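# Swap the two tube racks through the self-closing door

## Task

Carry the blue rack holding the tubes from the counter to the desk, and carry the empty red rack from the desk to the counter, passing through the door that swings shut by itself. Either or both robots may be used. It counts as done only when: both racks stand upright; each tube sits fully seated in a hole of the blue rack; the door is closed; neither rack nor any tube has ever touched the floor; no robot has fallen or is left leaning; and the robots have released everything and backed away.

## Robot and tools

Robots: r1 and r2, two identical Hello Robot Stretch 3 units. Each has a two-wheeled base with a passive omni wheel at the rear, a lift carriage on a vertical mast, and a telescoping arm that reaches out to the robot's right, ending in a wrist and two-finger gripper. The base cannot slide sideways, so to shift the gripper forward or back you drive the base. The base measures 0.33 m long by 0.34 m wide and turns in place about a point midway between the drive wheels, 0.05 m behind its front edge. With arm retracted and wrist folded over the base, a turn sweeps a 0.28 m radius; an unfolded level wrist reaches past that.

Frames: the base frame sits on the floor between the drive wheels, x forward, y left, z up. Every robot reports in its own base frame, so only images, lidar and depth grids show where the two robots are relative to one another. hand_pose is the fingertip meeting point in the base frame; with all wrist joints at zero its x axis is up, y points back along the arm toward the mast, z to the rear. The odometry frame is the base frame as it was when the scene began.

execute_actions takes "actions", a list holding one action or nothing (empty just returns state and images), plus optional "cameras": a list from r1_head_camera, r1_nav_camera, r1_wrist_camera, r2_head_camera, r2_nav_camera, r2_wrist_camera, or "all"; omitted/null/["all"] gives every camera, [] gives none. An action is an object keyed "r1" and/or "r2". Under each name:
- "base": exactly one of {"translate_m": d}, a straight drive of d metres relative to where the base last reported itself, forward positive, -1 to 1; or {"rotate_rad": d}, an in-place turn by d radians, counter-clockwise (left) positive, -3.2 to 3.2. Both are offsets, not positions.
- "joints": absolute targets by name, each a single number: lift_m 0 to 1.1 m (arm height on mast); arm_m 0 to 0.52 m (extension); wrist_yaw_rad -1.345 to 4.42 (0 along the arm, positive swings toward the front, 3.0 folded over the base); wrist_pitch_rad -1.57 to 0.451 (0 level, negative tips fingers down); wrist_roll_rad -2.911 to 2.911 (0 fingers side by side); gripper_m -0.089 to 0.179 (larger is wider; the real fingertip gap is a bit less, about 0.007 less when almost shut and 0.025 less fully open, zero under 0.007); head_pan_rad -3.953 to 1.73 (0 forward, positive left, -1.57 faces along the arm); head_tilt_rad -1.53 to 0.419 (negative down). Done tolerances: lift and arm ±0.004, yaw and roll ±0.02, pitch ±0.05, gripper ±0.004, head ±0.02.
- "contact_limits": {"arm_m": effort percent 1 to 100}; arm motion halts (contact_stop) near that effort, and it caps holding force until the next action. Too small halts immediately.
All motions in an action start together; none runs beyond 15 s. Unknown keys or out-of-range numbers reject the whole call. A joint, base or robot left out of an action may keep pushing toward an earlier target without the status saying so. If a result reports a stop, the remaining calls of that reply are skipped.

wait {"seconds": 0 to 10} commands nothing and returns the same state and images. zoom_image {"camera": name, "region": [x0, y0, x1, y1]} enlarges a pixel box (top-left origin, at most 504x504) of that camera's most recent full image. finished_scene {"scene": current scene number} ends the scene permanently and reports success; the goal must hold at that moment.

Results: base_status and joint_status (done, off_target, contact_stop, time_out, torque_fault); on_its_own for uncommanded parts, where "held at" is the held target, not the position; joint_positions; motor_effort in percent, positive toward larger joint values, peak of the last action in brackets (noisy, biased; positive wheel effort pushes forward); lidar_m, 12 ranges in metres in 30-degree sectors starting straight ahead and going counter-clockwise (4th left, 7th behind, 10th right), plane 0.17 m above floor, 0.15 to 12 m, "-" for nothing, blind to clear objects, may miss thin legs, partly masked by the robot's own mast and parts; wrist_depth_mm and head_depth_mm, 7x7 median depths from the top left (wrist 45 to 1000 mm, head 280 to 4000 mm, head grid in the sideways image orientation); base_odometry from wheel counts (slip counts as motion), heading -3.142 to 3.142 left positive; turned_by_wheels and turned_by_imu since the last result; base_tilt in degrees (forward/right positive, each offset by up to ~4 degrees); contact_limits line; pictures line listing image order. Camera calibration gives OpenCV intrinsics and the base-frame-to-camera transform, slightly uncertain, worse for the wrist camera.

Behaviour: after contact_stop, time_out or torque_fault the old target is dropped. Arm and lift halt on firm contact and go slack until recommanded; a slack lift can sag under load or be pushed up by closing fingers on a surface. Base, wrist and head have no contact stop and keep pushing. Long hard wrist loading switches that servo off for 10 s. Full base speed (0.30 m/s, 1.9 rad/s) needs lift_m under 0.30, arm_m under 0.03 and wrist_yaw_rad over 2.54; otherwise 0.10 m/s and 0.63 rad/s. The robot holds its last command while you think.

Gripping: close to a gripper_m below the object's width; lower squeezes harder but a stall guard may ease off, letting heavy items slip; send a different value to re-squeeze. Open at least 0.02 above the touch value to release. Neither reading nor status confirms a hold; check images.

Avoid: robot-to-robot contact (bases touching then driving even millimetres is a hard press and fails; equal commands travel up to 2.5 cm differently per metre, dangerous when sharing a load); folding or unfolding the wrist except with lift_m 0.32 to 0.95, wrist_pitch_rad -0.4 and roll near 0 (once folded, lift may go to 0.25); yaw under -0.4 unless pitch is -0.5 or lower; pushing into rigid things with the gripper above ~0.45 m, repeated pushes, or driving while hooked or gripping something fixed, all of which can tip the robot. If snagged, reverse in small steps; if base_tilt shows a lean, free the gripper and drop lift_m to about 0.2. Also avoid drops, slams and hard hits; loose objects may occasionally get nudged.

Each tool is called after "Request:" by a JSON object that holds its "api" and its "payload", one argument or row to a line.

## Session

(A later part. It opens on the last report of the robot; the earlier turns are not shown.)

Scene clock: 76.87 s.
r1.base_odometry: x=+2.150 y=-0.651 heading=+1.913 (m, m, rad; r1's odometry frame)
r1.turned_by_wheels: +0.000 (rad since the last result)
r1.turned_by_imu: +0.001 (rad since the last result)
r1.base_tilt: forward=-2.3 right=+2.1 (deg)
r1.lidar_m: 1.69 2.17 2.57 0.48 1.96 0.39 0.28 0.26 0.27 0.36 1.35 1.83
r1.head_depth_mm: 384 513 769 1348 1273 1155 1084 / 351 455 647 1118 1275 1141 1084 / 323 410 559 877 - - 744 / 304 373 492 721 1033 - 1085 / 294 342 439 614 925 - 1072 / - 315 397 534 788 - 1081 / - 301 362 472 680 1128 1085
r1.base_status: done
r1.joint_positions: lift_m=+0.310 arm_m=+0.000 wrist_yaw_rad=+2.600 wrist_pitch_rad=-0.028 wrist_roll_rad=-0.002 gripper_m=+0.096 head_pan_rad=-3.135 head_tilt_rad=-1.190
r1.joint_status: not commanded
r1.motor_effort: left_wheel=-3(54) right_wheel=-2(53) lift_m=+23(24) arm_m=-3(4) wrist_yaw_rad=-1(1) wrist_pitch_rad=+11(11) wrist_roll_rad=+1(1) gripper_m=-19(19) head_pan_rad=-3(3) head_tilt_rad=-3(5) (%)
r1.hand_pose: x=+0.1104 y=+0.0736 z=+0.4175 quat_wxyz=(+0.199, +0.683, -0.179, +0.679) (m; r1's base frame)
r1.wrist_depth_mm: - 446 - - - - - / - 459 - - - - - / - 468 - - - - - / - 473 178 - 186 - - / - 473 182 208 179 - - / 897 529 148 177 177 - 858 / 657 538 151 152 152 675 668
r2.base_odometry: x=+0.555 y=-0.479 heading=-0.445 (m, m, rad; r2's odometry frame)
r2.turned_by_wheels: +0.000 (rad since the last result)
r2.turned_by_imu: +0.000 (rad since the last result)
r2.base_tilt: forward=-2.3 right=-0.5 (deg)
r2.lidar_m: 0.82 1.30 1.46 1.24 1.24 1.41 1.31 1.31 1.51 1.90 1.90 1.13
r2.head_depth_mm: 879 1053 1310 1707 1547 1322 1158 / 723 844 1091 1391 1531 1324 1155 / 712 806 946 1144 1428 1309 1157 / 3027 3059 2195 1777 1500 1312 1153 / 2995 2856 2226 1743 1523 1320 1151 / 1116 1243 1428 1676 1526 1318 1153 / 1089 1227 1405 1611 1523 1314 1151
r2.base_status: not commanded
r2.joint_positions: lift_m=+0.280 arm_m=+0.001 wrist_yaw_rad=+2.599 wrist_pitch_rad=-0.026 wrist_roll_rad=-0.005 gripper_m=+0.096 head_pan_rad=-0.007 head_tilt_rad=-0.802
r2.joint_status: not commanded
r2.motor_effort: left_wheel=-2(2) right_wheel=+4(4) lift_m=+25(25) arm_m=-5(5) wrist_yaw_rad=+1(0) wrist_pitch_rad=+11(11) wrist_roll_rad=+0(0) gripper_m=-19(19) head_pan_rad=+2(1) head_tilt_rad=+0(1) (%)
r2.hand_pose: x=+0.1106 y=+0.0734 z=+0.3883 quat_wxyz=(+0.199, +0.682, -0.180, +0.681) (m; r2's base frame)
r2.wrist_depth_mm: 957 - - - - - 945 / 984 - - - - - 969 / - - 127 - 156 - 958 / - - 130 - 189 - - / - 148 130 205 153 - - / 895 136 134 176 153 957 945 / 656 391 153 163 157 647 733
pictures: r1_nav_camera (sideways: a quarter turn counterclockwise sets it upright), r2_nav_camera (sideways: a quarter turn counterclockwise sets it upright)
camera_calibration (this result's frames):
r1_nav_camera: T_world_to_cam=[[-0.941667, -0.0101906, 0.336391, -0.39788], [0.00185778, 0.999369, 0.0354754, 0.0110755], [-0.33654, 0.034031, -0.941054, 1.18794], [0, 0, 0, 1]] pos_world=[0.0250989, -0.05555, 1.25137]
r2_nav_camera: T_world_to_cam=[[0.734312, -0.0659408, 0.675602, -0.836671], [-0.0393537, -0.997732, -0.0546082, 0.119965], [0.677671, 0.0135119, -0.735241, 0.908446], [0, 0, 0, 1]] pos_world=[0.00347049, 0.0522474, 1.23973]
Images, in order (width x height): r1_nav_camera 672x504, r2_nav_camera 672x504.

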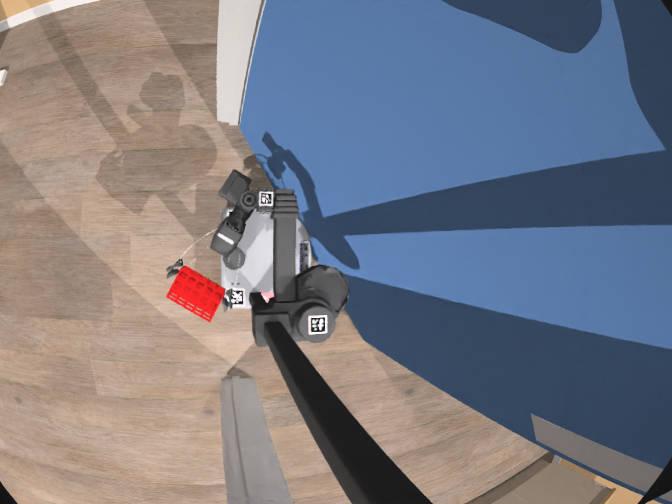

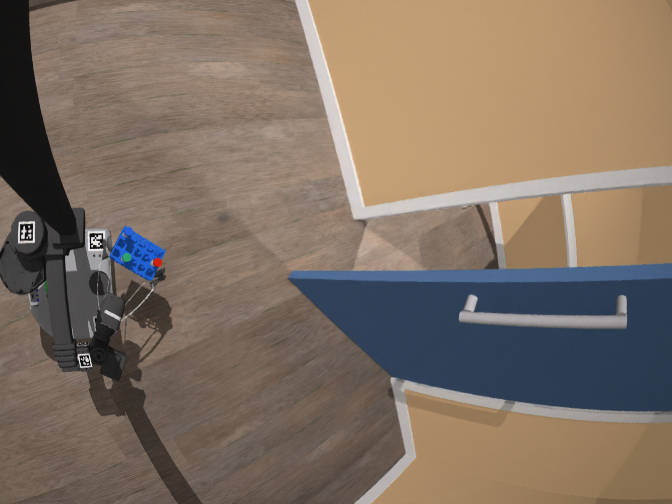

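Request:
{"api": "execute_actions", "payload": {
  "actions": [
    {"r1":{"base":{"translate_m":-0.25}}}
  ],
  "cameras": []
}}

Request:
{"api": "execute_actions", "payload": {
  "actions": [
    {"r1":{"base":{"rotate_rad":0.6}}}
  ],
  "cameras": ["r1_nav_camera"]
}}

Request:
{"api": "execute_actions", "payload": {
  "actions": [
    {"r1":{"base":{"translate_m":-0.4}}}
  ],
  "cameras": ["r1_nav_camera","r2_nav_camera"]
}}

Scene clock: 80.70 s.
r1.base_odometry: x=+2.234 y=-0.887 heading=+1.913 (m, m, rad; r1's odometry frame)
r1.turned_by_wheels: +0.000 (rad since the last result)
r1.turned_by_imu: +0.000 (rad since the last result)
r1.base_tilt: forward=-2.3 right=+2.1 (deg)
r1.lidar_m: 1.94 2.44 0.53 0.78 1.92 1.22 0.30 0.24 0.24 0.26 0.40 1.83
r1.head_depth_mm: 1746 1463 1494 1365 1271 1155 1084 / 1747 1621 1488 1365 1281 1140 1084 / 464 607 874 1346 - - 743 / 393 490 648 954 1270 - 1082 / 341 410 516 693 974 - 1070 / 301 353 429 545 737 - 1082 / - 311 367 449 577 800 1069
r1.base_status: done
r1.joint_positions: lift_m=+0.310 arm_m=+0.000 wrist_yaw_rad=+2.600 wrist_pitch_rad=-0.028 wrist_roll_rad=-0.002 gripper_m=+0.096 head_pan_rad=-3.135 head_tilt_rad=-1.190
r1.joint_status: not commanded
r1.motor_effort: left_wheel=-3(11) right_wheel=-1(14) lift_m=+23(23) arm_m=-3(4) wrist_yaw_rad=-1(1) wrist_pitch_rad=+11(10) wrist_roll_rad=+1(1) gripper_m=-19(18) head_pan_rad=-2(2) head_tilt_rad=-3(3) (%)
r1.hand_pose: x=+0.1104 y=+0.0736 z=+0.4175 quat_wxyz=(+0.199, +0.683, -0.179, +0.679) (m; r1's base frame)
r1.wrist_depth_mm: - - 601 - - - - / - - 661 - - - - / - - 694 - - - - / - - 179 619 186 - - / - - 182 208 178 - - / 897 783 148 176 177 - 872 / 651 671 151 152 152 664 673
r2.base_odometry: x=+0.555 y=-0.479 heading=-0.445 (m, m, rad; r2's odometry frame)
r2.turned_by_wheels: +0.000 (rad since the last result)
r2.turned_by_imu: +0.000 (rad since the last result)
r2.base_tilt: forward=-2.3 right=-0.5 (deg)
r2.lidar_m: 1.11 1.31 1.45 1.24 1.24 1.41 1.31 1.31 1.51 1.89 1.89 0.71
r2.head_depth_mm: 3170 3012 2086 1607 1330 1265 1159 / 2936 2737 1217 1522 1455 1315 1157 / 3139 3016 2263 1728 1497 1313 1157 / 3096 3015 2256 1829 1524 1321 1153 / 2931 2927 2191 1735 1536 1315 1148 / 1119 1246 1434 1678 1530 1313 1154 / 1090 1216 1387 1629 1519 1306 1156
r2.base_status: not commanded
r2.joint_positions: lift_m=+0.280 arm_m=+0.001 wrist_yaw_rad=+2.599 wrist_pitch_rad=-0.026 wrist_roll_rad=-0.005 gripper_m=+0.096 head_pan_rad=-0.007 head_tilt_rad=-0.802
r2.joint_status: not commanded
r2.motor_effort: left_wheel=-2(2) right_wheel=+3(4) lift_m=+25(25) arm_m=-5(5) wrist_yaw_rad=+0(1) wrist_pitch_rad=+10(11) wrist_roll_rad=+0(0) gripper_m=-19(19) head_pan_rad=+1(2) head_tilt_rad=+1(1) (%)
r2.hand_pose: x=+0.1106 y=+0.0734 z=+0.3883 quat_wxyz=(+0.199, +0.682, -0.180, +0.681) (m; r2's base frame)
r2.wrist_depth_mm: 945 - - - - - 931 / 975 - - - - - 967 / - - 127 - 155 - 971 / - - 130 - 189 - - / - 148 130 205 153 - - / 928 136 134 175 153 966 976 / 645 389 153 163 157 641 745
pictures: none
No camera images: the call's "cameras" was empty. Leave "cameras" out to get every camera's image.

Scene clock: 82.60 s.
r1.base_odometry: x=+2.234 y=-0.887 heading=+2.513 (m, m, rad; r1's odometry frame)
r1.turned_by_wheels: +0.600 (rad since the last result)
r1.turned_by_imu: +0.603 (rad since the last result)
r1.base_tilt: forward=-2.3 right=+2.2 (deg)
r1.lidar_m: 2.50 0.53 1.08 1.96 2.47 0.34 0.27 0.27 0.30 0.46 1.99 1.93
r1.head_depth_mm: 324 420 593 1008 1273 1154 1084 / 311 393 541 865 1267 1142 1086 / 302 368 496 756 - - 744 / 293 347 457 671 959 - 1084 / - 328 425 602 912 - 1075 / - 312 397 548 860 - 1083 / - 301 372 502 773 1152 1085
r1.base_status: done
r1.joint_positions: lift_m=+0.310 arm_m=+0.000 wrist_yaw_rad=+2.600 wrist_pitch_rad=-0.028 wrist_roll_rad=-0.002 gripper_m=+0.096 head_pan_rad=-3.135 head_tilt_rad=-1.190
r1.joint_status: not commanded
r1.motor_effort: left_wheel=-6(18) right_wheel=+2(8) lift_m=+23(23) arm_m=-3(4) wrist_yaw_rad=-1(1) wrist_pitch_rad=+11(11) wrist_roll_rad=+1(1) gripper_m=-19(19) head_pan_rad=-3(3) head_tilt_rad=-3(3) (%)
r1.hand_pose: x=+0.1104 y=+0.0736 z=+0.4175 quat_wxyz=(+0.199, +0.683, -0.179, +0.679) (m; r1's base frame)
r1.wrist_depth_mm: - - - - 702 459 - / - - - - 676 486 - / - - - - 669 498 - / - - 179 - 185 530 - / - - 182 207 177 - - / 886 772 148 176 176 - 884 / 647 655 151 152 152 641 672
r2.base_odometry: x=+0.555 y=-0.479 heading=-0.445 (m, m, rad; r2's odometry frame)
r2.turned_by_wheels: +0.000 (rad since the last result)
r2.turned_by_imu: +0.000 (rad since the last result)
r2.base_tilt: forward=-2.2 right=-0.5 (deg)
r2.lidar_m: 1.08 1.30 1.46 1.24 1.24 1.41 1.31 1.31 1.51 1.89 1.89 0.71
r2.head_depth_mm: 2719 2787 1383 1561 1461 1265 1155 / 3208 3023 1239 1525 1491 1315 1155 / 3155 2967 2274 1810 1528 1316 1149 / 3079 3004 2265 1850 1533 1317 1160 / 2950 2891 2224 1738 1530 1317 1147 / 1119 1251 1447 1676 1511 1304 1146 / 1087 1230 1384 1637 1534 1316 1158
r2.base_status: not commanded
r2.joint_positions: lift_m=+0.280 arm_m=+0.001 wrist_yaw_rad=+2.599 wrist_pitch_rad=-0.026 wrist_roll_rad=-0.005 gripper_m=+0.096 head_pan_rad=-0.007 head_tilt_rad=-0.802
r2.joint_status: not commanded
r2.motor_effort: left_wheel=-3(2) right_wheel=+4(4) lift_m=+25(25) arm_m=-4(4) wrist_yaw_rad=+0(1) wrist_pitch_rad=+11(11) wrist_roll_rad=+1(0) gripper_m=-19(20) head_pan_rad=+1(3) head_tilt_rad=+1(1) (%)
r2.hand_pose: x=+0.1106 y=+0.0734 z=+0.3883 quat_wxyz=(+0.199, +0.682, -0.180, +0.681) (m; r2's base frame)
r2.wrist_depth_mm: 945 - - - - - 964 / - - - - - - 985 / - - 127 - 155 - - / - - 130 - 190 - - / - 148 131 206 153 - - / 929 136 134 175 153 953 955 / 656 395 153 163 157 653 757
pictures: r1_nav_camera (sideways: a quarter turn counterclockwise sets it upright)
camera_calibration (this result's frames):
r1_nav_camera: T_world_to_cam=[[-0.941668, -0.010134, 0.336391, -0.39788], [0.00191782, 0.999369, 0.0354754, 0.0110751], [-0.336538, 0.0340512, -0.941054, 1.18794], [0, 0, 0, 1]] pos_world=[0.0250956, -0.0555511, 1.25137]
Images, in order (width x height): r1_nav_camera 672x504.

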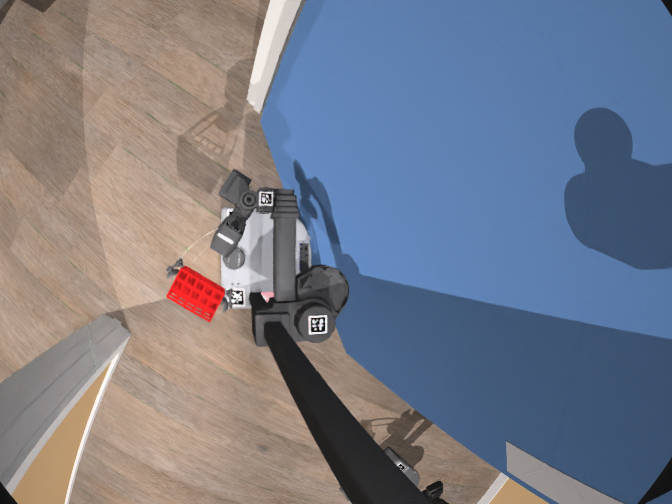

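Scene clock: 87.63 s.
r1.base_odometry: x=+2.557 y=-1.122 heading=+2.513 (m, m, rad; r1's odometry frame)
r1.turned_by_wheels: +0.000 (rad since the last result)
r1.turned_by_imu: +0.000 (rad since the last result)
r1.base_tilt: forward=-2.3 right=+2.1 (deg)
r1.lidar_m: 0.94 0.89 2.08 1.09 2.13 2.09 0.31 0.24 0.24 0.26 0.38 2.30
r1.head_depth_mm: 1835 1649 1490 1362 1268 1151 1086 / 1827 1647 1491 1364 1276 1140 1085 / 492 696 1454 1366 - - 745 / 407 508 672 988 1265 - 1084 / 350 422 527 705 978 - 1070 / 307 360 435 550 728 - 1083 / 289 314 370 449 571 772 1062
r1.base_status: done
r1.joint_positions: lift_m=+0.310 arm_m=+0.000 wrist_yaw_rad=+2.600 wrist_pitch_rad=-0.028 wrist_roll_rad=-0.002 gripper_m=+0.096 head_pan_rad=-3.135 head_tilt_rad=-1.190
r1.joint_status: not commanded
r1.motor_effort: left_wheel=-4(15) right_wheel=+1(13) lift_m=+23(23) arm_m=-3(4) wrist_yaw_rad=-1(0) wrist_pitch_rad=+10(11) wrist_roll_rad=+1(1) gripper_m=-19(18) head_pan_rad=-2(2) head_tilt_rad=-3(3) (%)
r1.hand_pose: x=+0.1104 y=+0.0736 z=+0.4175 quat_wxyz=(+0.199, +0.683, -0.179, +0.679) (m; r1's base frame)
r1.wrist_depth_mm: - - - - - 948 656 / - - - - - 929 670 / 990 - - - - 926 692 / - - 180 - 186 918 743 / 899 980 182 208 178 774 - / 845 796 148 176 176 - 830 / 654 663 151 152 152 672 679
r2.base_odometry: x=+0.555 y=-0.479 heading=-0.445 (m, m, rad; r2's odometry frame)
r2.turned_by_wheels: +0.000 (rad since the last result)
r2.turned_by_imu: +0.000 (rad since the last result)
r2.base_tilt: forward=-2.3 right=-0.5 (deg)
r2.lidar_m: 1.29 1.31 1.46 1.24 1.24 1.41 1.31 1.31 1.51 1.90 1.08 0.96
r2.head_depth_mm: 3198 3065 2302 1796 1539 1318 1153 / 3159 2987 2265 1823 1522 1314 1151 / 3122 2994 2303 1841 1527 1317 1151 / 3095 3019 2270 1822 1525 1324 1154 / 2990 2871 2184 1721 1527 1320 1156 / 1119 1250 1428 1679 1527 1305 1154 / 1083 1226 1395 1620 1538 1314 1152
r2.base_status: not commanded
r2.joint_positions: lift_m=+0.280 arm_m=+0.001 wrist_yaw_rad=+2.599 wrist_pitch_rad=-0.026 wrist_roll_rad=-0.005 gripper_m=+0.096 head_pan_rad=-0.007 head_tilt_rad=-0.802
r2.joint_status: not commanded
r2.motor_effort: left_wheel=-2(3) right_wheel=+4(3) lift_m=+25(25) arm_m=-5(4) wrist_yaw_rad=+0(1) wrist_pitch_rad=+11(11) wrist_roll_rad=+0(0) gripper_m=-19(19) head_pan_rad=+2(3) head_tilt_rad=+1(1) (%)
r2.hand_pose: x=+0.1106 y=+0.0734 z=+0.3883 quat_wxyz=(+0.199, +0.682, -0.180, +0.681) (m; r2's base frame)
r2.wrist_depth_mm: 988 - - - - - 947 / 965 - - - - - 984 / - - 127 - 155 - 972 / - - 130 - 189 - - / - 148 130 205 153 - - / 921 137 134 174 153 984 - / 642 388 153 162 157 652 759
pictures: r1_nav_camera (sideways: a quarter turn counterclockwise sets it upright), r2_nav_camera (sideways: a quarter turn counterclockwise sets it upright)
camera_calibration (this result's frames):
r1_nav_camera: T_world_to_cam=[[-0.941668, -0.0101338, 0.33639, -0.39788], [0.00191805, 0.999369, 0.0354754, 0.0110751], [-0.336538, 0.0340513, -0.941054, 1.18794], [0, 0, 0, 1]] pos_world=[0.0250956, -0.0555511, 1.25137]
r2_nav_camera: T_world_to_cam=[[0.734312, -0.0659408, 0.675602, -0.836671], [-0.0393536, -0.997732, -0.0546082, 0.119965], [0.677671, 0.013512, -0.735241, 0.908446], [0, 0, 0, 1]] pos_world=[0.00347048, 0.0522474, 1.23973]
Images, in order (width x height): r1_nav_camera 672x504, r2_nav_camera 672x504.

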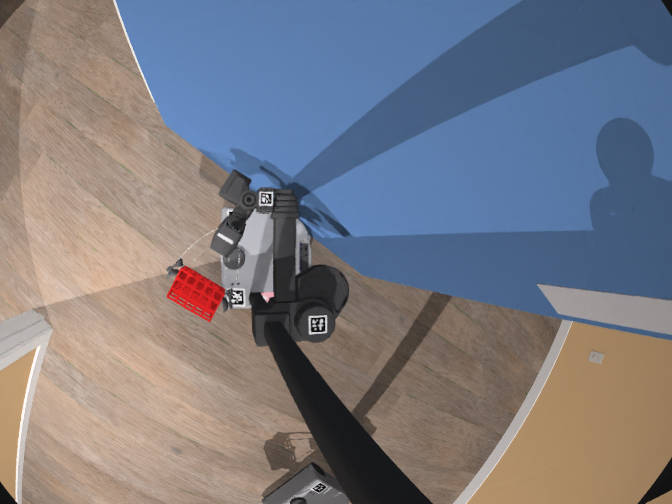

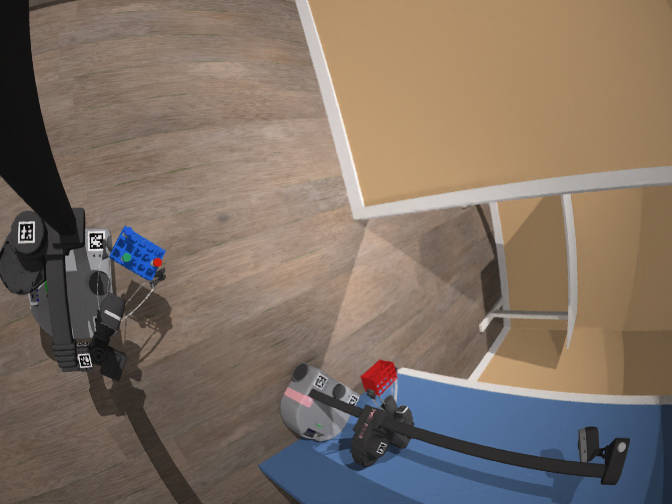

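Request:
{"api": "execute_actions", "payload": {
  "actions": [
    {"r1":{"base":{"rotate_rad":0.75}}}
  ],
  "cameras": []
}}

Request:
{"api": "execute_actions", "payload": {
  "actions": [
    {"r1":{"base":{"translate_m":-0.25}}}
  ],
  "cameras": ["r1_nav_camera","r2_nav_camera"]
}}

Scene clock: 89.97 s.
r1.base_odometry: x=+2.557 y=-1.122 heading=-3.021 (m, m, rad; r1's odometry frame)
r1.turned_by_wheels: +0.750 (rad since the last result)
r1.turned_by_imu: +0.753 (rad since the last result)
r1.base_tilt: forward=-2.3 right=+2.1 (deg)
r1.lidar_m: 1.15 2.09 1.09 2.09 0.55 0.32 0.27 0.27 0.32 0.55 2.31 0.89
r1.head_depth_mm: 304 381 525 843 1273 1157 1085 / 300 365 494 766 1238 1139 1084 / 294 350 468 703 - - 746 / 290 337 444 650 942 - 1082 / - 324 422 606 937 - 1069 / - 312 402 565 908 - 1083 / - 305 384 530 855 1167 1082
r1.base_status: done
r1.joint_positions: lift_m=+0.310 arm_m=+0.000 wrist_yaw_rad=+2.600 wrist_pitch_rad=-0.028 wrist_roll_rad=-0.002 gripper_m=+0.096 head_pan_rad=-3.135 head_tilt_rad=-1.190
r1.joint_status: not commanded
r1.motor_effort: left_wheel=-9(14) right_wheel=+1(8) lift_m=+23(23) arm_m=-3(3) wrist_yaw_rad=+0(2) wrist_pitch_rad=+10(11) wrist_roll_rad=+1(1) gripper_m=-18(18) head_pan_rad=-3(3) head_tilt_rad=-3(3) (%)
r1.hand_pose: x=+0.1104 y=+0.0736 z=+0.4175 quat_wxyz=(+0.199, +0.683, -0.179, +0.679) (m; r1's base frame)
r1.wrist_depth_mm: - - - - - - - / - - - - - - - / - - - - - - - / - - 179 - 185 - - / - - 182 208 179 - - / 899 782 148 177 176 - 875 / 667 654 151 152 152 663 673
r2.base_odometry: x=+0.555 y=-0.479 heading=-0.445 (m, m, rad; r2's odometry frame)
r2.turned_by_wheels: +0.000 (rad since the last result)
r2.turned_by_imu: +0.000 (rad since the last result)
r2.base_tilt: forward=-2.3 right=-0.5 (deg)
r2.lidar_m: 1.29 1.30 1.46 1.24 1.24 1.41 1.31 1.31 1.51 1.90 1.14 1.03
r2.head_depth_mm: 3165 3029 2281 1816 1538 1313 1157 / 3207 3048 2268 1837 1538 1317 1154 / 3182 3033 2277 1839 1541 1313 1155 / 3108 3011 2290 1843 1537 1309 1158 / 2945 2885 2172 1734 1532 1312 1153 / 1121 1241 1440 1680 1516 1320 1153 / 1089 1217 1402 1621 1525 1310 1152
r2.base_status: not commanded
r2.joint_positions: lift_m=+0.280 arm_m=+0.001 wrist_yaw_rad=+2.599 wrist_pitch_rad=-0.026 wrist_roll_rad=-0.005 gripper_m=+0.096 head_pan_rad=-0.007 head_tilt_rad=-0.802
r2.joint_status: not commanded
r2.motor_effort: left_wheel=-3(3) right_wheel=+4(4) lift_m=+25(25) arm_m=-5(5) wrist_yaw_rad=+1(1) wrist_pitch_rad=+10(10) wrist_roll_rad=+0(1) gripper_m=-19(19) head_pan_rad=+2(2) head_tilt_rad=+1(1) (%)
r2.hand_pose: x=+0.1106 y=+0.0734 z=+0.3883 quat_wxyz=(+0.199, +0.682, -0.180, +0.681) (m; r2's base frame)
r2.wrist_depth_mm: 966 - - - - - 961 / 934 - - - - - 960 / - - 127 - 154 - 970 / - - 130 - 189 - - / - 148 130 205 153 - - / 893 137 134 175 151 970 960 / 650 385 153 163 157 671 748
pictures: none
No camera images: the call's "cameras" was empty. Leave "cameras" out to get every camera's image.

Scene clock: 97.07 s.
r1.base_odometry: x=+2.707 y=-1.104 heading=-3.060 (m, m, rad; r1's odometry frame)
r1.turned_by_wheels: -0.039 (rad since the last result)
r1.turned_by_imu: +0.002 (rad since the last result)
r1.base_tilt: forward=-2.4 right=+2.1 (deg)
r1.lidar_m: 1.23 2.22 1.17 2.06 1.82 0.36 0.27 0.27 0.28 0.39 2.38 1.02
r1.head_depth_mm: 360 475 694 1348 1272 1155 1085 / 334 430 604 1008 1286 1138 1089 / 312 394 535 826 - - 744 / 300 362 478 703 - - 1082 / 290 336 433 609 925 - 1077 / - 313 396 539 808 - 1080 / - 301 365 482 709 1139 1082
r1.base_status: translate_m time_out (by the wheels' count: -0.1510 of -0.2500)
r1.joint_positions: lift_m=+0.310 arm_m=+0.000 wrist_yaw_rad=+2.601 wrist_pitch_rad=-0.029 wrist_roll_rad=-0.001 gripper_m=+0.096 head_pan_rad=-3.138 head_tilt_rad=-1.190
r1.joint_status: not commanded
r1.motor_effort: left_wheel=-3(68) right_wheel=-3(77) lift_m=+22(23) arm_m=-3(3) wrist_yaw_rad=-1(3) wrist_pitch_rad=+11(11) wrist_roll_rad=+1(1) gripper_m=-18(18) head_pan_rad=-1(3) head_tilt_rad=-3(3) (%)
r1.hand_pose: x=+0.1102 y=+0.0738 z=+0.4171 quat_wxyz=(+0.199, +0.683, -0.178, +0.679) (m; r1's base frame)
r1.wrist_depth_mm: - - - - - - - / - - - - - - - / - - - - - - - / - - 179 - 186 - - / - - 183 208 178 - - / 891 792 148 177 176 - 852 / 657 655 151 152 152 672 673
r2.base_odometry: x=+0.555 y=-0.479 heading=-0.445 (m, m, rad; r2's odometry frame)
r2.turned_by_wheels: +0.000 (rad since the last result)
r2.turned_by_imu: +0.001 (rad since the last result)
r2.base_tilt: forward=-2.2 right=-0.6 (deg)
r2.lidar_m: 1.29 1.30 1.45 1.24 1.24 1.41 1.30 1.31 1.51 1.89 1.14 1.12
r2.head_depth_mm: 3173 3041 2287 1844 1528 1321 1151 / 3157 2983 2296 1847 1531 1321 1159 / 3130 2956 2270 1819 1538 1328 1155 / 3137 3064 2291 1843 1532 1308 1157 / 3022 2903 2198 1735 1530 1314 1154 / 1110 1248 1439 1673 1531 1309 1149 / 1095 1220 1400 1625 1519 1306 1148
r2.base_status: not commanded
r2.joint_positions: lift_m=+0.280 arm_m=+0.001 wrist_yaw_rad=+2.599 wrist_pitch_rad=-0.026 wrist_roll_rad=-0.005 gripper_m=+0.096 head_pan_rad=-0.007 head_tilt_rad=-0.802
r2.joint_status: not commanded
r2.motor_effort: left_wheel=-3(2) right_wheel=+4(4) lift_m=+25(25) arm_m=-5(5) wrist_yaw_rad=+0(0) wrist_pitch_rad=+11(11) wrist_roll_rad=+0(0) gripper_m=-19(19) head_pan_rad=+3(2) head_tilt_rad=+0(1) (%)
r2.hand_pose: x=+0.1106 y=+0.0734 z=+0.3883 quat_wxyz=(+0.199, +0.682, -0.180, +0.681) (m; r2's base frame)
r2.wrist_depth_mm: 981 - - - - - 938 / 970 - - - - - 979 / - - 127 - 156 - 983 / - - 130 - 188 - - / - 148 130 205 153 - - / 906 136 134 175 153 975 915 / 645 395 153 163 157 661 760
pictures: r1_nav_camera (sideways: a quarter turn counterclockwise sets it upright), r2_nav_camera (sideways: a quarter turn counterclockwise sets it upright)
camera_calibration (this result's frames):
r1_nav_camera: T_world_to_cam=[[-0.941798, -0.00686677, 0.336109, -0.397512], [0.00537494, 0.999356, 0.035478, 0.0110507], [-0.336136, 0.0352196, -0.941155, 1.18807], [0, 0, 0, 1]] pos_world=[0.0249178, -0.0556166, 1.25137]
r2_nav_camera: T_world_to_cam=[[0.734312, -0.0659411, 0.675602, -0.836671], [-0.039354, -0.997732, -0.0546082, 0.119965], [0.677671, 0.0135117, -0.735241, 0.908446], [0, 0, 0, 1]] pos_world=[0.00347051, 0.0522474, 1.23973]
Images, in order (width x height): r1_nav_camera 672x504, r2_nav_camera 672x504.

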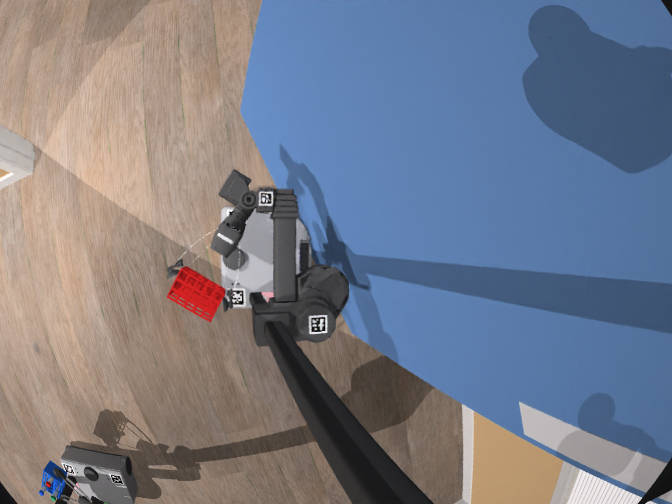

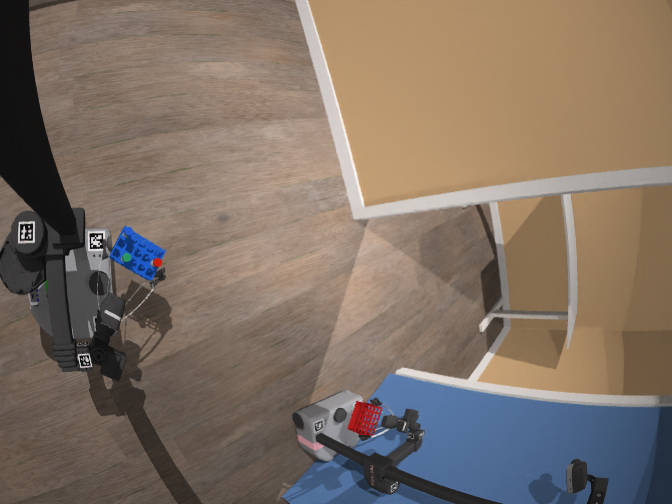

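Request:
{"api": "execute_actions", "payload": {
  "actions": [
    {"r1":{"base":{"translate_m":0.01},"joints":{"lift_m":0.28,"head_pan_rad":0,"head_tilt_rad":-0.8}},"r2":{"base":{"rotate_rad":-0.05}}}
  ],
  "cameras": []
}}

Request:
{"api": "execute_actions", "payload": {
  "actions": [
    {"r2":{"base":{"translate_m":1.0},"joints":{"head_tilt_rad":-1.1}}}
  ],
  "cameras": ["r1_nav_camera","r2_nav_camera"]
}}

Scene clock: 99.90 s.
r1.base_odometry: x=+2.697 y=-1.105 heading=-3.060 (m, m, rad; r1's odometry frame)
r1.turned_by_wheels: +0.000 (rad since the last result)
r1.turned_by_imu: +0.000 (rad since the last result)
r1.base_tilt: forward=-2.3 right=+2.2 (deg)
r1.lidar_m: 1.22 2.21 1.16 2.06 1.84 0.36 0.27 0.27 0.28 0.40 2.37 1.02
r1.head_depth_mm: 907 955 1074 1290 1505 1284 1120 / 1104 1180 1280 1391 1464 1289 1122 / 1415 1540 1703 1723 1504 1284 1123 / 1958 2222 2162 1798 1498 1281 1119 / 2400 2674 2262 1800 1491 1285 1116 / 2302 2529 2252 1792 1500 1286 1119 / 1789 2031 2172 1788 1495 1271 1116
r1.base_status: done
r1.joint_positions: lift_m=+0.280 arm_m=+0.000 wrist_yaw_rad=+2.601 wrist_pitch_rad=-0.029 wrist_roll_rad=-0.001 gripper_m=+0.096 head_pan_rad=-0.007 head_tilt_rad=-0.803
r1.joint_status: all done
r1.motor_effort: left_wheel=-4(18) right_wheel=-3(12) lift_m=+20(20) arm_m=-2(3) wrist_yaw_rad=-1(1) wrist_pitch_rad=+11(11) wrist_roll_rad=+1(1) gripper_m=-19(19) head_pan_rad=+3(47) head_tilt_rad=+2(22) (%)
r1.hand_pose: x=+0.1102 y=+0.0738 z=+0.3872 quat_wxyz=(+0.199, +0.683, -0.178, +0.679) (m; r1's base frame)
r1.wrist_depth_mm: - - - - - - - / - - - - - - - / - - - - - - - / - - 179 - 186 - - / - - 182 207 179 - - / 822 734 148 177 175 - 812 / 615 613 151 152 152 619 626
r2.base_odometry: x=+0.555 y=-0.479 heading=-0.495 (m, m, rad; r2's odometry frame)
r2.turned_by_wheels: -0.050 (rad since the last result)
r2.turned_by_imu: -0.050 (rad since the last result)
r2.base_tilt: forward=-2.1 right=-0.6 (deg)
r2.lidar_m: 1.29 1.29 1.47 1.24 1.24 1.38 1.31 1.30 1.46 1.90 1.35 1.11
r2.head_depth_mm: 3119 2947 2270 1827 1540 1322 1156 / 3280 3017 2294 1837 1544 1315 1146 / 3196 3013 2261 1846 1518 1316 1157 / 3186 3033 2262 1849 1531 1311 1152 / 3054 3132 2271 1834 1533 1318 1154 / 2605 1278 1451 1656 1523 1307 1145 / 1084 1220 1391 1611 1520 1317 1153
r2.base_status: done
r2.joint_positions: lift_m=+0.280 arm_m=+0.001 wrist_yaw_rad=+2.599 wrist_pitch_rad=-0.026 wrist_roll_rad=-0.005 gripper_m=+0.096 head_pan_rad=-0.007 head_tilt_rad=-0.802
r2.joint_status: not commanded
r2.motor_effort: left_wheel=+3(6) right_wheel=-3(4) lift_m=+25(25) arm_m=-4(4) wrist_yaw_rad=+1(1) wrist_pitch_rad=+11(11) wrist_roll_rad=+0(0) gripper_m=-19(19) head_pan_rad=+0(1) head_tilt_rad=+1(1) (%)
r2.hand_pose: x=+0.1106 y=+0.0734 z=+0.3883 quat_wxyz=(+0.199, +0.682, -0.180, +0.681) (m; r2's base frame)
r2.wrist_depth_mm: - - - - - - 949 / 984 - - - - - 967 / - - 127 - 155 - 988 / - - 130 - 189 - - / - 149 130 204 154 - - / 918 136 134 175 153 959 975 / 654 392 153 163 157 661 752
pictures: none
No camera images: the call's "cameras" was empty. Leave "cameras" out to get every camera's image.

Scene clock: 104.93 s.
r1.base_odometry: x=+2.697 y=-1.105 heading=-3.060 (m, m, rad; r1's odometry frame)
r1.turned_by_wheels: +0.000 (rad since the last result)
r1.turned_by_imu: +0.001 (rad since the last result)
r1.base_tilt: forward=-2.4 right=+2.2 (deg)
r1.lidar_m: 0.64 2.20 2.35 2.06 1.84 0.36 0.27 0.27 0.28 0.40 2.38 1.01
r1.head_depth_mm: 908 954 1074 1299 1507 1293 1124 / 1105 1185 1273 1379 1436 1286 1121 / 1407 1546 1699 1723 1133 1258 1123 / 683 1886 2036 1088 987 1134 1122 / 2408 2663 2237 1042 1223 1174 1122 / 2303 2531 2229 1796 1496 1256 1120 / 1785 2015 2182 1784 1491 1280 1118
r1.base_status: not commanded
r1.joint_positions: lift_m=+0.280 arm_m=+0.000 wrist_yaw_rad=+2.601 wrist_pitch_rad=-0.029 wrist_roll_rad=-0.001 gripper_m=+0.096 head_pan_rad=-0.007 head_tilt_rad=-0.803
r1.joint_status: not commanded
r1.motor_effort: left_wheel=-4(5) right_wheel=-4(3) lift_m=+20(20) arm_m=-3(3) wrist_yaw_rad=-1(1) wrist_pitch_rad=+11(11) wrist_roll_rad=+1(1) gripper_m=-18(18) head_pan_rad=+3(3) head_tilt_rad=+1(1) (%)
r1.hand_pose: x=+0.1102 y=+0.0738 z=+0.3872 quat_wxyz=(+0.199, +0.683, -0.178, +0.679) (m; r1's base frame)
r1.wrist_depth_mm: - - - - - - - / - - - - - - - / - - - - - - - / - - 179 - 186 - - / - - 182 207 178 - - / 828 740 148 177 176 - 527 / 619 614 151 152 152 567 427
r2.base_odometry: x=+1.436 y=-0.953 heading=-0.495 (m, m, rad; r2's odometry frame)
r2.turned_by_wheels: +0.000 (rad since the last result)
r2.turned_by_imu: +0.005 (rad since the last result)
r2.base_tilt: forward=-2.2 right=-0.6 (deg)
r2.lidar_m: 2.37 0.44 0.40 0.66 1.64 1.74 2.26 2.25 1.90 0.63 0.82 0.91
r2.head_depth_mm: 2090 1834 1623 1449 1300 1197 1103 / 2175 1851 1619 1439 1311 1189 1107 / 2152 1847 1629 1458 1312 1192 1122 / 2144 1865 1629 1452 1311 1193 1119 / 2144 1850 1630 1464 1312 1193 779 / 2139 1842 1630 1458 1311 1200 1098 / 2143 1855 1639 1460 906 1152 1102
r2.base_status: done
r2.joint_positions: lift_m=+0.280 arm_m=+0.001 wrist_yaw_rad=+2.599 wrist_pitch_rad=-0.026 wrist_roll_rad=-0.005 gripper_m=+0.096 head_pan_rad=-0.007 head_tilt_rad=-1.087
r2.joint_status: all done
r2.motor_effort: left_wheel=+2(14) right_wheel=-3(6) lift_m=+25(25) arm_m=-4(4) wrist_yaw_rad=+1(0) wrist_pitch_rad=+11(10) wrist_roll_rad=+0(0) gripper_m=-19(19) head_pan_rad=+1(2) head_tilt_rad=-7(24) (%)
r2.hand_pose: x=+0.1106 y=+0.0734 z=+0.3883 quat_wxyz=(+0.199, +0.682, -0.180, +0.681) (m; r2's base frame)
r2.wrist_depth_mm: - 785 568 426 - - - / - 829 570 437 - - - / - 875 127 448 454 - - / - 906 130 439 188 - - / - 149 132 204 153 - - / 913 136 137 175 153 966 979 / 659 393 153 163 157 653 760
pictures: r1_nav_camera (sideways: a quarter turn counterclockwise sets it upright), r2_nav_camera (sideways: a quarter turn counterclockwise sets it upright)
camera_calibration (this result's frames):
r1_nav_camera: T_world_to_cam=[[0.745334, -0.00154306, 0.666689, -0.838439], [-0.0285564, -0.999153, 0.0296124, 0.0188773], [0.666079, -0.0411094, -0.744747, 0.926687], [0, 0, 0, 1]] pos_world=[0.00820902, 0.0556631, 1.24857]
r2_nav_camera: T_world_to_cam=[[0.894574, -0.0669514, 0.441877, -0.533155], [-0.0532945, -0.997641, -0.0432645, 0.105264], [0.443731, 0.0151538, -0.896032, 1.1189], [0, 0, 0, 1]] pos_world=[-0.0139342, 0.0523645, 1.24271]
Images, in order (width x height): r1_nav_camera 672x504, r2_nav_camera 672x504.

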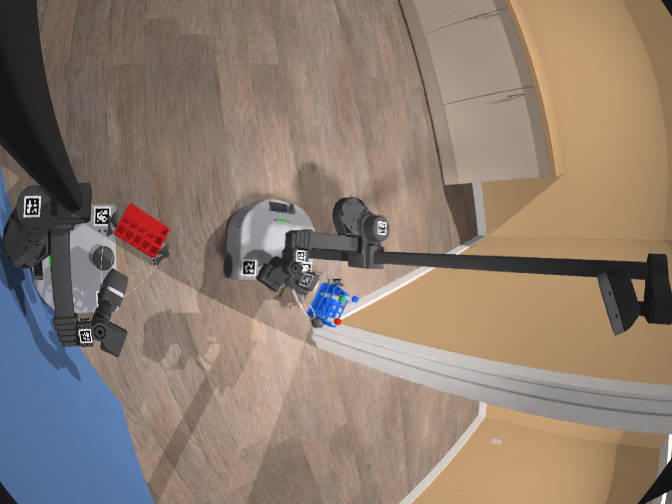

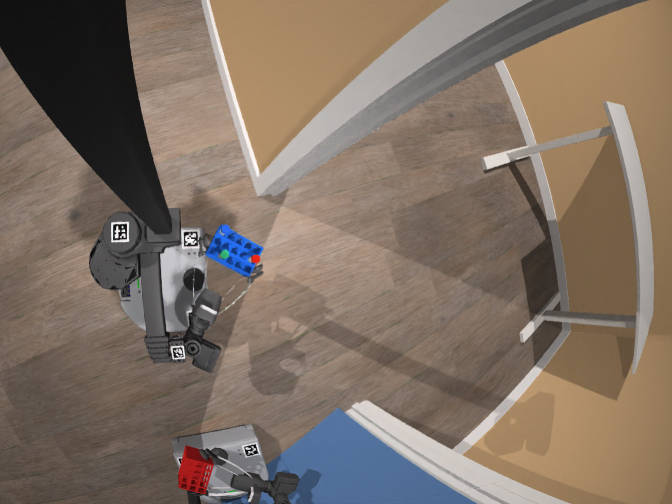

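Request:
{"api": "execute_actions", "payload": {
  "actions": [
    {"r2":{"base":{"translate_m":1.0}}}
  ],
  "cameras": ["r2_nav_camera"]
}}

Scene clock: 110.13 s.
r1.base_odometry: x=+2.697 y=-1.105 heading=-3.060 (m, m, rad; r1's odometry frame)
r1.turned_by_wheels: +0.000 (rad since the last result)
r1.turned_by_imu: +0.001 (rad since the last result)
r1.base_tilt: forward=-2.4 right=+2.1 (deg)
r1.lidar_m: 1.22 2.21 2.35 2.06 1.84 0.36 0.27 0.27 0.28 0.40 1.19 1.01
r1.head_depth_mm: 907 954 1073 1298 1497 1287 1123 / 1105 1186 1280 1379 1468 1283 1124 / 1413 1543 1706 1725 1503 1284 1123 / 1961 2219 2175 1797 1491 1280 1117 / 2398 2673 2253 1788 1498 1281 1117 / 2318 2533 2247 1790 1496 1284 1119 / 1781 2017 2189 1792 1498 1275 1115
r1.base_status: not commanded
r1.joint_positions: lift_m=+0.280 arm_m=+0.000 wrist_yaw_rad=+2.601 wrist_pitch_rad=-0.029 wrist_roll_rad=-0.001 gripper_m=+0.096 head_pan_rad=-0.007 head_tilt_rad=-0.803
r1.joint_status: not commanded
r1.motor_effort: left_wheel=-4(5) right_wheel=-3(3) lift_m=+20(20) arm_m=-3(3) wrist_yaw_rad=-1(1) wrist_pitch_rad=+11(11) wrist_roll_rad=+1(1) gripper_m=-18(19) head_pan_rad=+4(4) head_tilt_rad=+2(2) (%)
r1.hand_pose: x=+0.1102 y=+0.0738 z=+0.3872 quat_wxyz=(+0.199, +0.683, -0.178, +0.679) (m; r1's base frame)
r1.wrist_depth_mm: - - - - - - - / - - - - - - - / - - - - - - - / - - 179 - 186 - - / - - 182 208 178 - - / 832 732 148 176 176 - 816 / 618 616 150 152 152 630 630
r2.base_odometry: x=+2.316 y=-1.428 heading=-0.494 (m, m, rad; r2's odometry frame)
r2.turned_by_wheels: +0.000 (rad since the last result)
r2.turned_by_imu: +0.005 (rad since the last result)
r2.base_tilt: forward=-2.3 right=-0.5 (deg)
r2.lidar_m: 1.54 1.14 1.74 2.47 1.04 0.69 3.20 1.17 0.70 0.88 1.28 1.40
r2.head_depth_mm: 1702 1761 1621 1443 1304 1193 1108 / 1654 1822 1621 1454 1313 1188 1114 / 1614 1827 1625 1459 1315 1199 1121 / 1565 1792 1637 1454 1301 1189 1123 / 1518 1782 1639 1445 1309 1201 782 / 1483 1753 1649 1457 1312 1194 1095 / 1429 1699 1635 1464 1309 1192 1095
r2.base_status: done
r2.joint_positions: lift_m=+0.280 arm_m=+0.001 wrist_yaw_rad=+2.599 wrist_pitch_rad=-0.026 wrist_roll_rad=-0.005 gripper_m=+0.096 head_pan_rad=-0.007 head_tilt_rad=-1.087
r2.joint_status: not commanded
r2.motor_effort: left_wheel=+2(13) right_wheel=-2(7) lift_m=+25(25) arm_m=-4(5) wrist_yaw_rad=+1(0) wrist_pitch_rad=+11(11) wrist_roll_rad=+0(0) gripper_m=-19(18) head_pan_rad=+2(2) head_tilt_rad=-6(7) (%)
r2.hand_pose: x=+0.1106 y=+0.0734 z=+0.3883 quat_wxyz=(+0.199, +0.682, -0.180, +0.681) (m; r2's base frame)
r2.wrist_depth_mm: - - - - - - - / - - - - - - - / - - 127 - - - - / - - 130 - 191 - - / - 149 132 205 153 - - / 912 137 135 175 153 976 973 / 641 393 153 163 156 645 747
pictures: r2_nav_camera (sideways: a quarter turn counterclockwise sets it upright)
camera_calibration (this result's frames):
r2_nav_camera: T_world_to_cam=[[0.894689, -0.0669519, 0.441644, -0.532853], [-0.0533054, -0.997641, -0.0432525, 0.105248], [0.443498, 0.0151555, -0.896147, 1.11905], [0, 0, 0, 1]] pos_world=[-0.0139496, 0.0523646, 1.24272]
Images, in order (width x height): r2_nav_camera 672x504.

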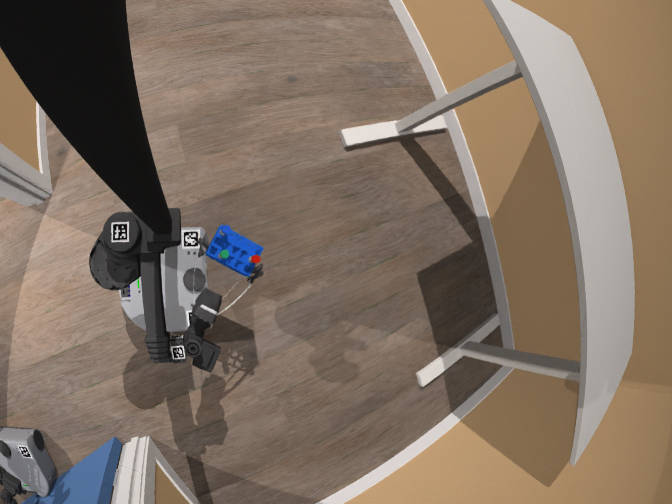

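Request:
{"api": "execute_actions", "payload": {
  "actions": [
    {"r1":{"base":{"translate_m":0.1}},"r2":{"base":{"translate_m":0.25}}}
  ],
  "cameras": []
}}

Request:
{"api": "execute_actions", "payload": {
  "actions": [
    {"r1":{"base":{"rotate_rad":0.72}},"r2":{"base":{"rotate_rad":1.87}}}
  ],
  "cameras": []
}}

Request:
{"api": "execute_actions", "payload": {
  "actions": [
    {"r1":{"base":{"translate_m":1.0}},"r2":{"joints":{"lift_m":0.94,"head_pan_rad":-1.57,"head_tilt_rad":-0.8}}}
  ],
  "cameras": ["r1_nav_camera","r2_nav_camera"]
}}

Scene clock: 113.90 s.
r1.base_odometry: x=+2.598 y=-1.113 heading=-3.060 (m, m, rad; r1's odometry frame)
r1.turned_by_wheels: +0.000 (rad since the last result)
r1.turned_by_imu: +0.003 (rad since the last result)
r1.base_tilt: forward=-2.3 right=+2.1 (deg)
r1.lidar_m: 1.18 2.11 2.36 2.08 2.02 0.32 0.27 0.27 0.31 0.52 1.36 0.92
r1.head_depth_mm: 878 930 979 1113 1434 1293 1122 / 1073 1146 1236 1337 1419 1291 1124 / 1369 1501 1655 1708 1507 1289 1126 / 1919 2161 2181 1815 1504 1283 1124 / 2300 2619 2251 1807 1511 1283 1120 / 2235 2469 2182 1801 1508 1284 1121 / 1738 1912 2110 1798 1496 1283 1116
r1.base_status: done
r1.joint_positions: lift_m=+0.280 arm_m=+0.000 wrist_yaw_rad=+2.600 wrist_pitch_rad=-0.030 wrist_roll_rad=-0.001 gripper_m=+0.096 head_pan_rad=-0.005 head_tilt_rad=-0.799
r1.joint_status: not commanded
r1.motor_effort: left_wheel=-4(69) right_wheel=-3(39) lift_m=+22(23) arm_m=-2(3) wrist_yaw_rad=-1(3) wrist_pitch_rad=+11(13) wrist_roll_rad=+1(1) gripper_m=-18(18) head_pan_rad=+2(3) head_tilt_rad=+0(1) (%)
r1.hand_pose: x=+0.1103 y=+0.0738 z=+0.3870 quat_wxyz=(+0.200, +0.684, -0.179, +0.679) (m; r1's base frame)
r1.wrist_depth_mm: - - - - - - - / - - - - - - - / - - - - - - - / - - 180 - 186 - - / - - 183 207 178 - - / 827 733 148 177 176 - 824 / 618 617 151 152 152 621 640
r2.base_odometry: x=+2.536 y=-1.546 heading=-0.494 (m, m, rad; r2's odometry frame)
r2.turned_by_wheels: +0.000 (rad since the last result)
r2.turned_by_imu: +0.001 (rad since the last result)
r2.base_tilt: forward=-2.3 right=-0.6 (deg)
r2.lidar_m: 1.30 0.95 0.97 2.43 1.55 0.91 3.43 0.93 0.83 1.21 1.21 1.17
r2.head_depth_mm: 568 1725 1571 1443 1304 1193 1103 / 566 1709 1624 1458 1308 1193 1110 / 555 1629 1629 1455 1305 1192 1124 / 542 1585 1624 1457 1311 1196 1128 / 545 1531 1637 1461 1316 1199 780 / 546 1475 1640 1449 1308 1194 1109 / 547 1415 1606 1460 1311 1194 1101
r2.base_status: done
r2.joint_positions: lift_m=+0.280 arm_m=+0.001 wrist_yaw_rad=+2.599 wrist_pitch_rad=-0.026 wrist_roll_rad=-0.005 gripper_m=+0.096 head_pan_rad=-0.007 head_tilt_rad=-1.087
r2.joint_status: not commanded
r2.motor_effort: left_wheel=+2(13) right_wheel=-2(6) lift_m=+25(25) arm_m=-4(5) wrist_yaw_rad=+0(1) wrist_pitch_rad=+11(11) wrist_roll_rad=+0(0) gripper_m=-19(19) head_pan_rad=+2(2) head_tilt_rad=-6(6) (%)
r2.hand_pose: x=+0.1106 y=+0.0734 z=+0.3883 quat_wxyz=(+0.199, +0.682, -0.180, +0.681) (m; r2's base frame)
r2.wrist_depth_mm: - - - - - - 926 / - - - - - - 964 / - - 129 - 155 - - / - - 132 - 190 - 987 / - 148 130 204 153 - - / 918 137 134 175 153 970 959 / 655 391 154 163 158 649 762
pictures: none
No camera images: the call's "cameras" was empty. Leave "cameras" out to get every camera's image.

Scene clock: 116.23 s.
r1.base_odometry: x=+2.597 y=-1.113 heading=-2.340 (m, m, rad; r1's odometry frame)
r1.turned_by_wheels: +0.720 (rad since the last result)
r1.turned_by_imu: +0.724 (rad since the last result)
r1.base_tilt: forward=-2.3 right=+2.2 (deg)
r1.lidar_m: 2.16 2.17 2.08 0.42 0.29 0.27 0.27 0.35 1.24 2.32 0.92 1.93
r1.head_depth_mm: 1760 1932 2138 1810 1510 1293 1122 / 1836 2036 2197 1812 1509 1288 1121 / 1874 2131 2272 1813 1502 1287 1122 / 1970 2264 2264 1802 1500 1287 1119 / 2079 2387 2270 1813 1500 1286 1122 / 2185 2658 2264 1800 1499 1281 1120 / 2435 2644 2254 1794 1493 1278 1121
r1.base_status: done
r1.joint_positions: lift_m=+0.280 arm_m=+0.000 wrist_yaw_rad=+2.600 wrist_pitch_rad=-0.030 wrist_roll_rad=-0.001 gripper_m=+0.096 head_pan_rad=-0.005 head_tilt_rad=-0.799
r1.joint_status: not commanded
r1.motor_effort: left_wheel=-6(15) right_wheel=-2(6) lift_m=+22(22) arm_m=-2(2) wrist_yaw_rad=-1(0) wrist_pitch_rad=+11(12) wrist_roll_rad=+0(1) gripper_m=-18(19) head_pan_rad=+2(2) head_tilt_rad=+0(0) (%)
r1.hand_pose: x=+0.1103 y=+0.0738 z=+0.3870 quat_wxyz=(+0.200, +0.684, -0.179, +0.679) (m; r1's base frame)
r1.wrist_depth_mm: 423 - - - - - - / 410 - - - - - - / 410 - - - - - - / 410 - 179 - 187 - - / 411 504 182 208 178 - - / 397 713 149 177 175 - 804 / 442 564 151 152 152 628 624
r2.base_odometry: x=+2.536 y=-1.546 heading=+1.375 (m, m, rad; r2's odometry frame)
r2.turned_by_wheels: +1.870 (rad since the last result)
r2.turned_by_imu: +1.874 (rad since the last result)
r2.base_tilt: forward=-2.2 right=-0.6 (deg)
r2.lidar_m: 2.54 1.02 0.91 1.35 0.88 1.00 1.21 1.25 1.17 1.30 0.95 1.82
r2.head_depth_mm: 2151 1854 1623 1445 1309 1188 1107 / 2160 1841 1619 1452 1303 1190 1106 / 2205 1851 1633 1444 1315 1198 1114 / 2160 1848 1618 1447 1304 1191 1125 / 2149 1855 1617 1452 1307 1192 782 / 2163 1848 1633 1453 1304 1203 1100 / 2009 1830 1636 1450 1320 1198 1100
r2.base_status: done
r2.joint_positions: lift_m=+0.280 arm_m=+0.001 wrist_yaw_rad=+2.599 wrist_pitch_rad=-0.026 wrist_roll_rad=-0.005 gripper_m=+0.096 head_pan_rad=-0.007 head_tilt_rad=-1.087
r2.joint_status: not commanded
r2.motor_effort: left_wheel=-3(10) right_wheel=+3(16) lift_m=+25(25) arm_m=-5(4) wrist_yaw_rad=+1(1) wrist_pitch_rad=+11(11) wrist_roll_rad=+1(0) gripper_m=-19(18) head_pan_rad=+3(2) head_tilt_rad=-6(6) (%)
r2.hand_pose: x=+0.1106 y=+0.0734 z=+0.3883 quat_wxyz=(+0.199, +0.682, -0.180, +0.681) (m; r2's base frame)
r2.wrist_depth_mm: - - - - - - - / - - - - - - - / - - 128 - 157 - - / - - 130 946 190 - - / - 148 130 205 153 - - / 928 136 135 175 152 947 954 / 652 394 153 163 158 649 739
pictures: none
No camera images: the call's "cameras" was empty. Leave "cameras" out to get every camera's image.

Scene clock: 123.07 s.
r1.base_odometry: x=+1.902 y=-1.831 heading=-2.340 (m, m, rad; r1's odometry frame)
r1.turned_by_wheels: +0.000 (rad since the last result)
r1.turned_by_imu: +0.030 (rad since the last result)
r1.base_tilt: forward=-2.4 right=+2.1 (deg)
r1.lidar_m: 1.26 1.65 1.59 1.65 2.02 1.95 1.48 1.08 1.04 1.08 1.27 1.21
r1.head_depth_mm: 1420 1113 1259 1455 1509 1292 1121 / 1410 1171 1343 1546 1506 1287 1123 / 1404 1235 1423 1673 1509 1289 1121 / 1397 1302 1520 1759 1501 1285 1122 / 1394 1395 1628 1806 1501 1286 1124 / 1385 1482 1755 1816 1498 1282 1120 / 1447 1817 2094 1796 1493 1283 1122
r1.base_status: done
r1.joint_positions: lift_m=+0.280 arm_m=+0.000 wrist_yaw_rad=+2.600 wrist_pitch_rad=-0.030 wrist_roll_rad=-0.001 gripper_m=+0.096 head_pan_rad=-0.004 head_tilt_rad=-0.798
r1.joint_status: not commanded
r1.motor_effort: left_wheel=+1(21) right_wheel=+0(60) lift_m=+22(23) arm_m=-1(2) wrist_yaw_rad=+0(3) wrist_pitch_rad=+12(13) wrist_roll_rad=+1(1) gripper_m=-18(19) head_pan_rad=+3(2) head_tilt_rad=+0(0) (%)
r1.hand_pose: x=+0.1104 y=+0.0739 z=+0.3869 quat_wxyz=(+0.200, +0.683, -0.178, +0.679) (m; r1's base frame)
r1.wrist_depth_mm: - - - - - - - / - - - - - - - / - - - - - - - / - - 179 - 187 - - / - - 182 208 179 - - / 834 735 148 177 177 - 814 / 620 613 151 152 152 626 633
r2.base_odometry: x=+2.536 y=-1.546 heading=+1.375 (m, m, rad; r2's odometry frame)
r2.turned_by_wheels: +0.000 (rad since the last result)
r2.turned_by_imu: +0.001 (rad since the last result)
r2.base_tilt: forward=-2.2 right=-0.5 (deg)
r2.lidar_m: 2.54 1.02 0.81 0.78 0.81 1.00 1.21 1.24 1.17 1.30 0.95 1.82
r2.head_depth_mm: 1085 784 614 1638 - 1254 1154 / 1087 785 614 1686 - - 1145 / 1082 779 613 1707 - - - / 1081 780 610 1707 - - - / 1080 779 633 1727 - 1292 1190 / 1083 779 633 1714 1502 1308 1203 / 1089 776 633 1219 1450 1289 1165
r2.base_status: not commanded
r2.joint_positions: lift_m=+0.940 arm_m=+0.001 wrist_yaw_rad=+2.599 wrist_pitch_rad=-0.026 wrist_roll_rad=-0.005 gripper_m=+0.096 head_pan_rad=-1.563 head_tilt_rad=-0.804
r2.joint_status: all done
r2.motor_effort: left_wheel=-2(2) right_wheel=+4(4) lift_m=+42(45) arm_m=-5(4) wrist_yaw_rad=+0(0) wrist_pitch_rad=+11(11) wrist_roll_rad=+0(1) gripper_m=-19(19) head_pan_rad=-2(31) head_tilt_rad=+2(22) (%)
r2.hand_pose: x=+0.1106 y=+0.0734 z=+1.0476 quat_wxyz=(+0.199, +0.682, -0.180, +0.681) (m; r2's base frame)
r2.wrist_depth_mm: 620 700 783 886 - - - / 617 717 804 917 - - - / 646 739 128 936 155 - - / 655 736 131 972 191 - - / 674 149 130 204 153 - - / 661 136 134 175 152 - - / 692 457 153 164 157 - -
pictures: r1_nav_camera (sideways: a quarter turn counterclockwise sets it upright), r2_nav_camera (sideways: a quarter turn counterclockwise sets it upright)
camera_calibration (this result's frames):
r1_nav_camera: T_world_to_cam=[[0.742067, 0.000683756, 0.670326, -0.843157], [-0.0257343, -0.999233, 0.0295077, 0.0189963], [0.669832, -0.039147, -0.74148, 0.922415], [0, 0, 0, 1]] pos_world=[0.00830443, 0.055668, 1.24858]
r2_nav_camera: T_world_to_cam=[[-0.0551112, -0.736158, 0.674562, -0.8305], [-0.998204, 0.024732, -0.0545621, 0.125754], [0.023483, -0.676357, -0.736199, 0.913683], [0, 0, 0, 1]] pos_world=[0.0583024, 0.00348669, 1.23974]
Images, in order (width x height): r1_nav_camera 672x504, r2_nav_camera 672x504.

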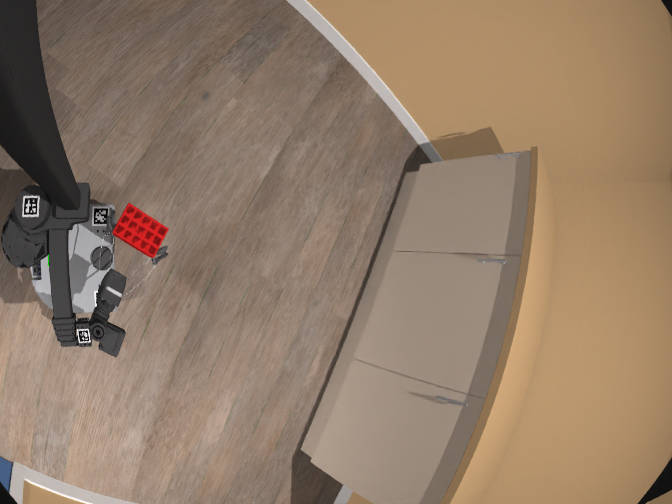

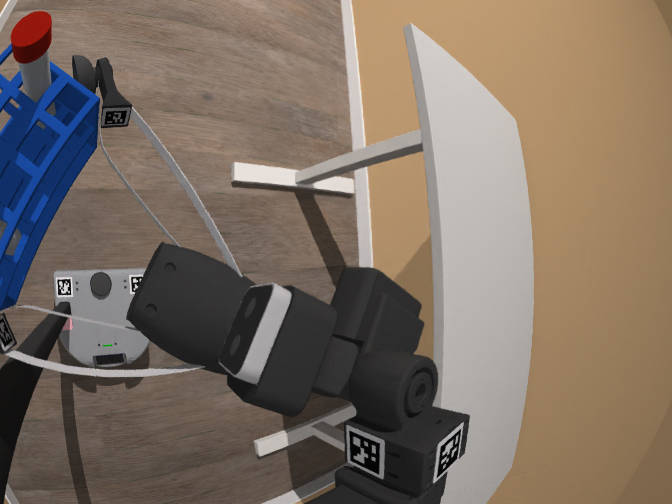

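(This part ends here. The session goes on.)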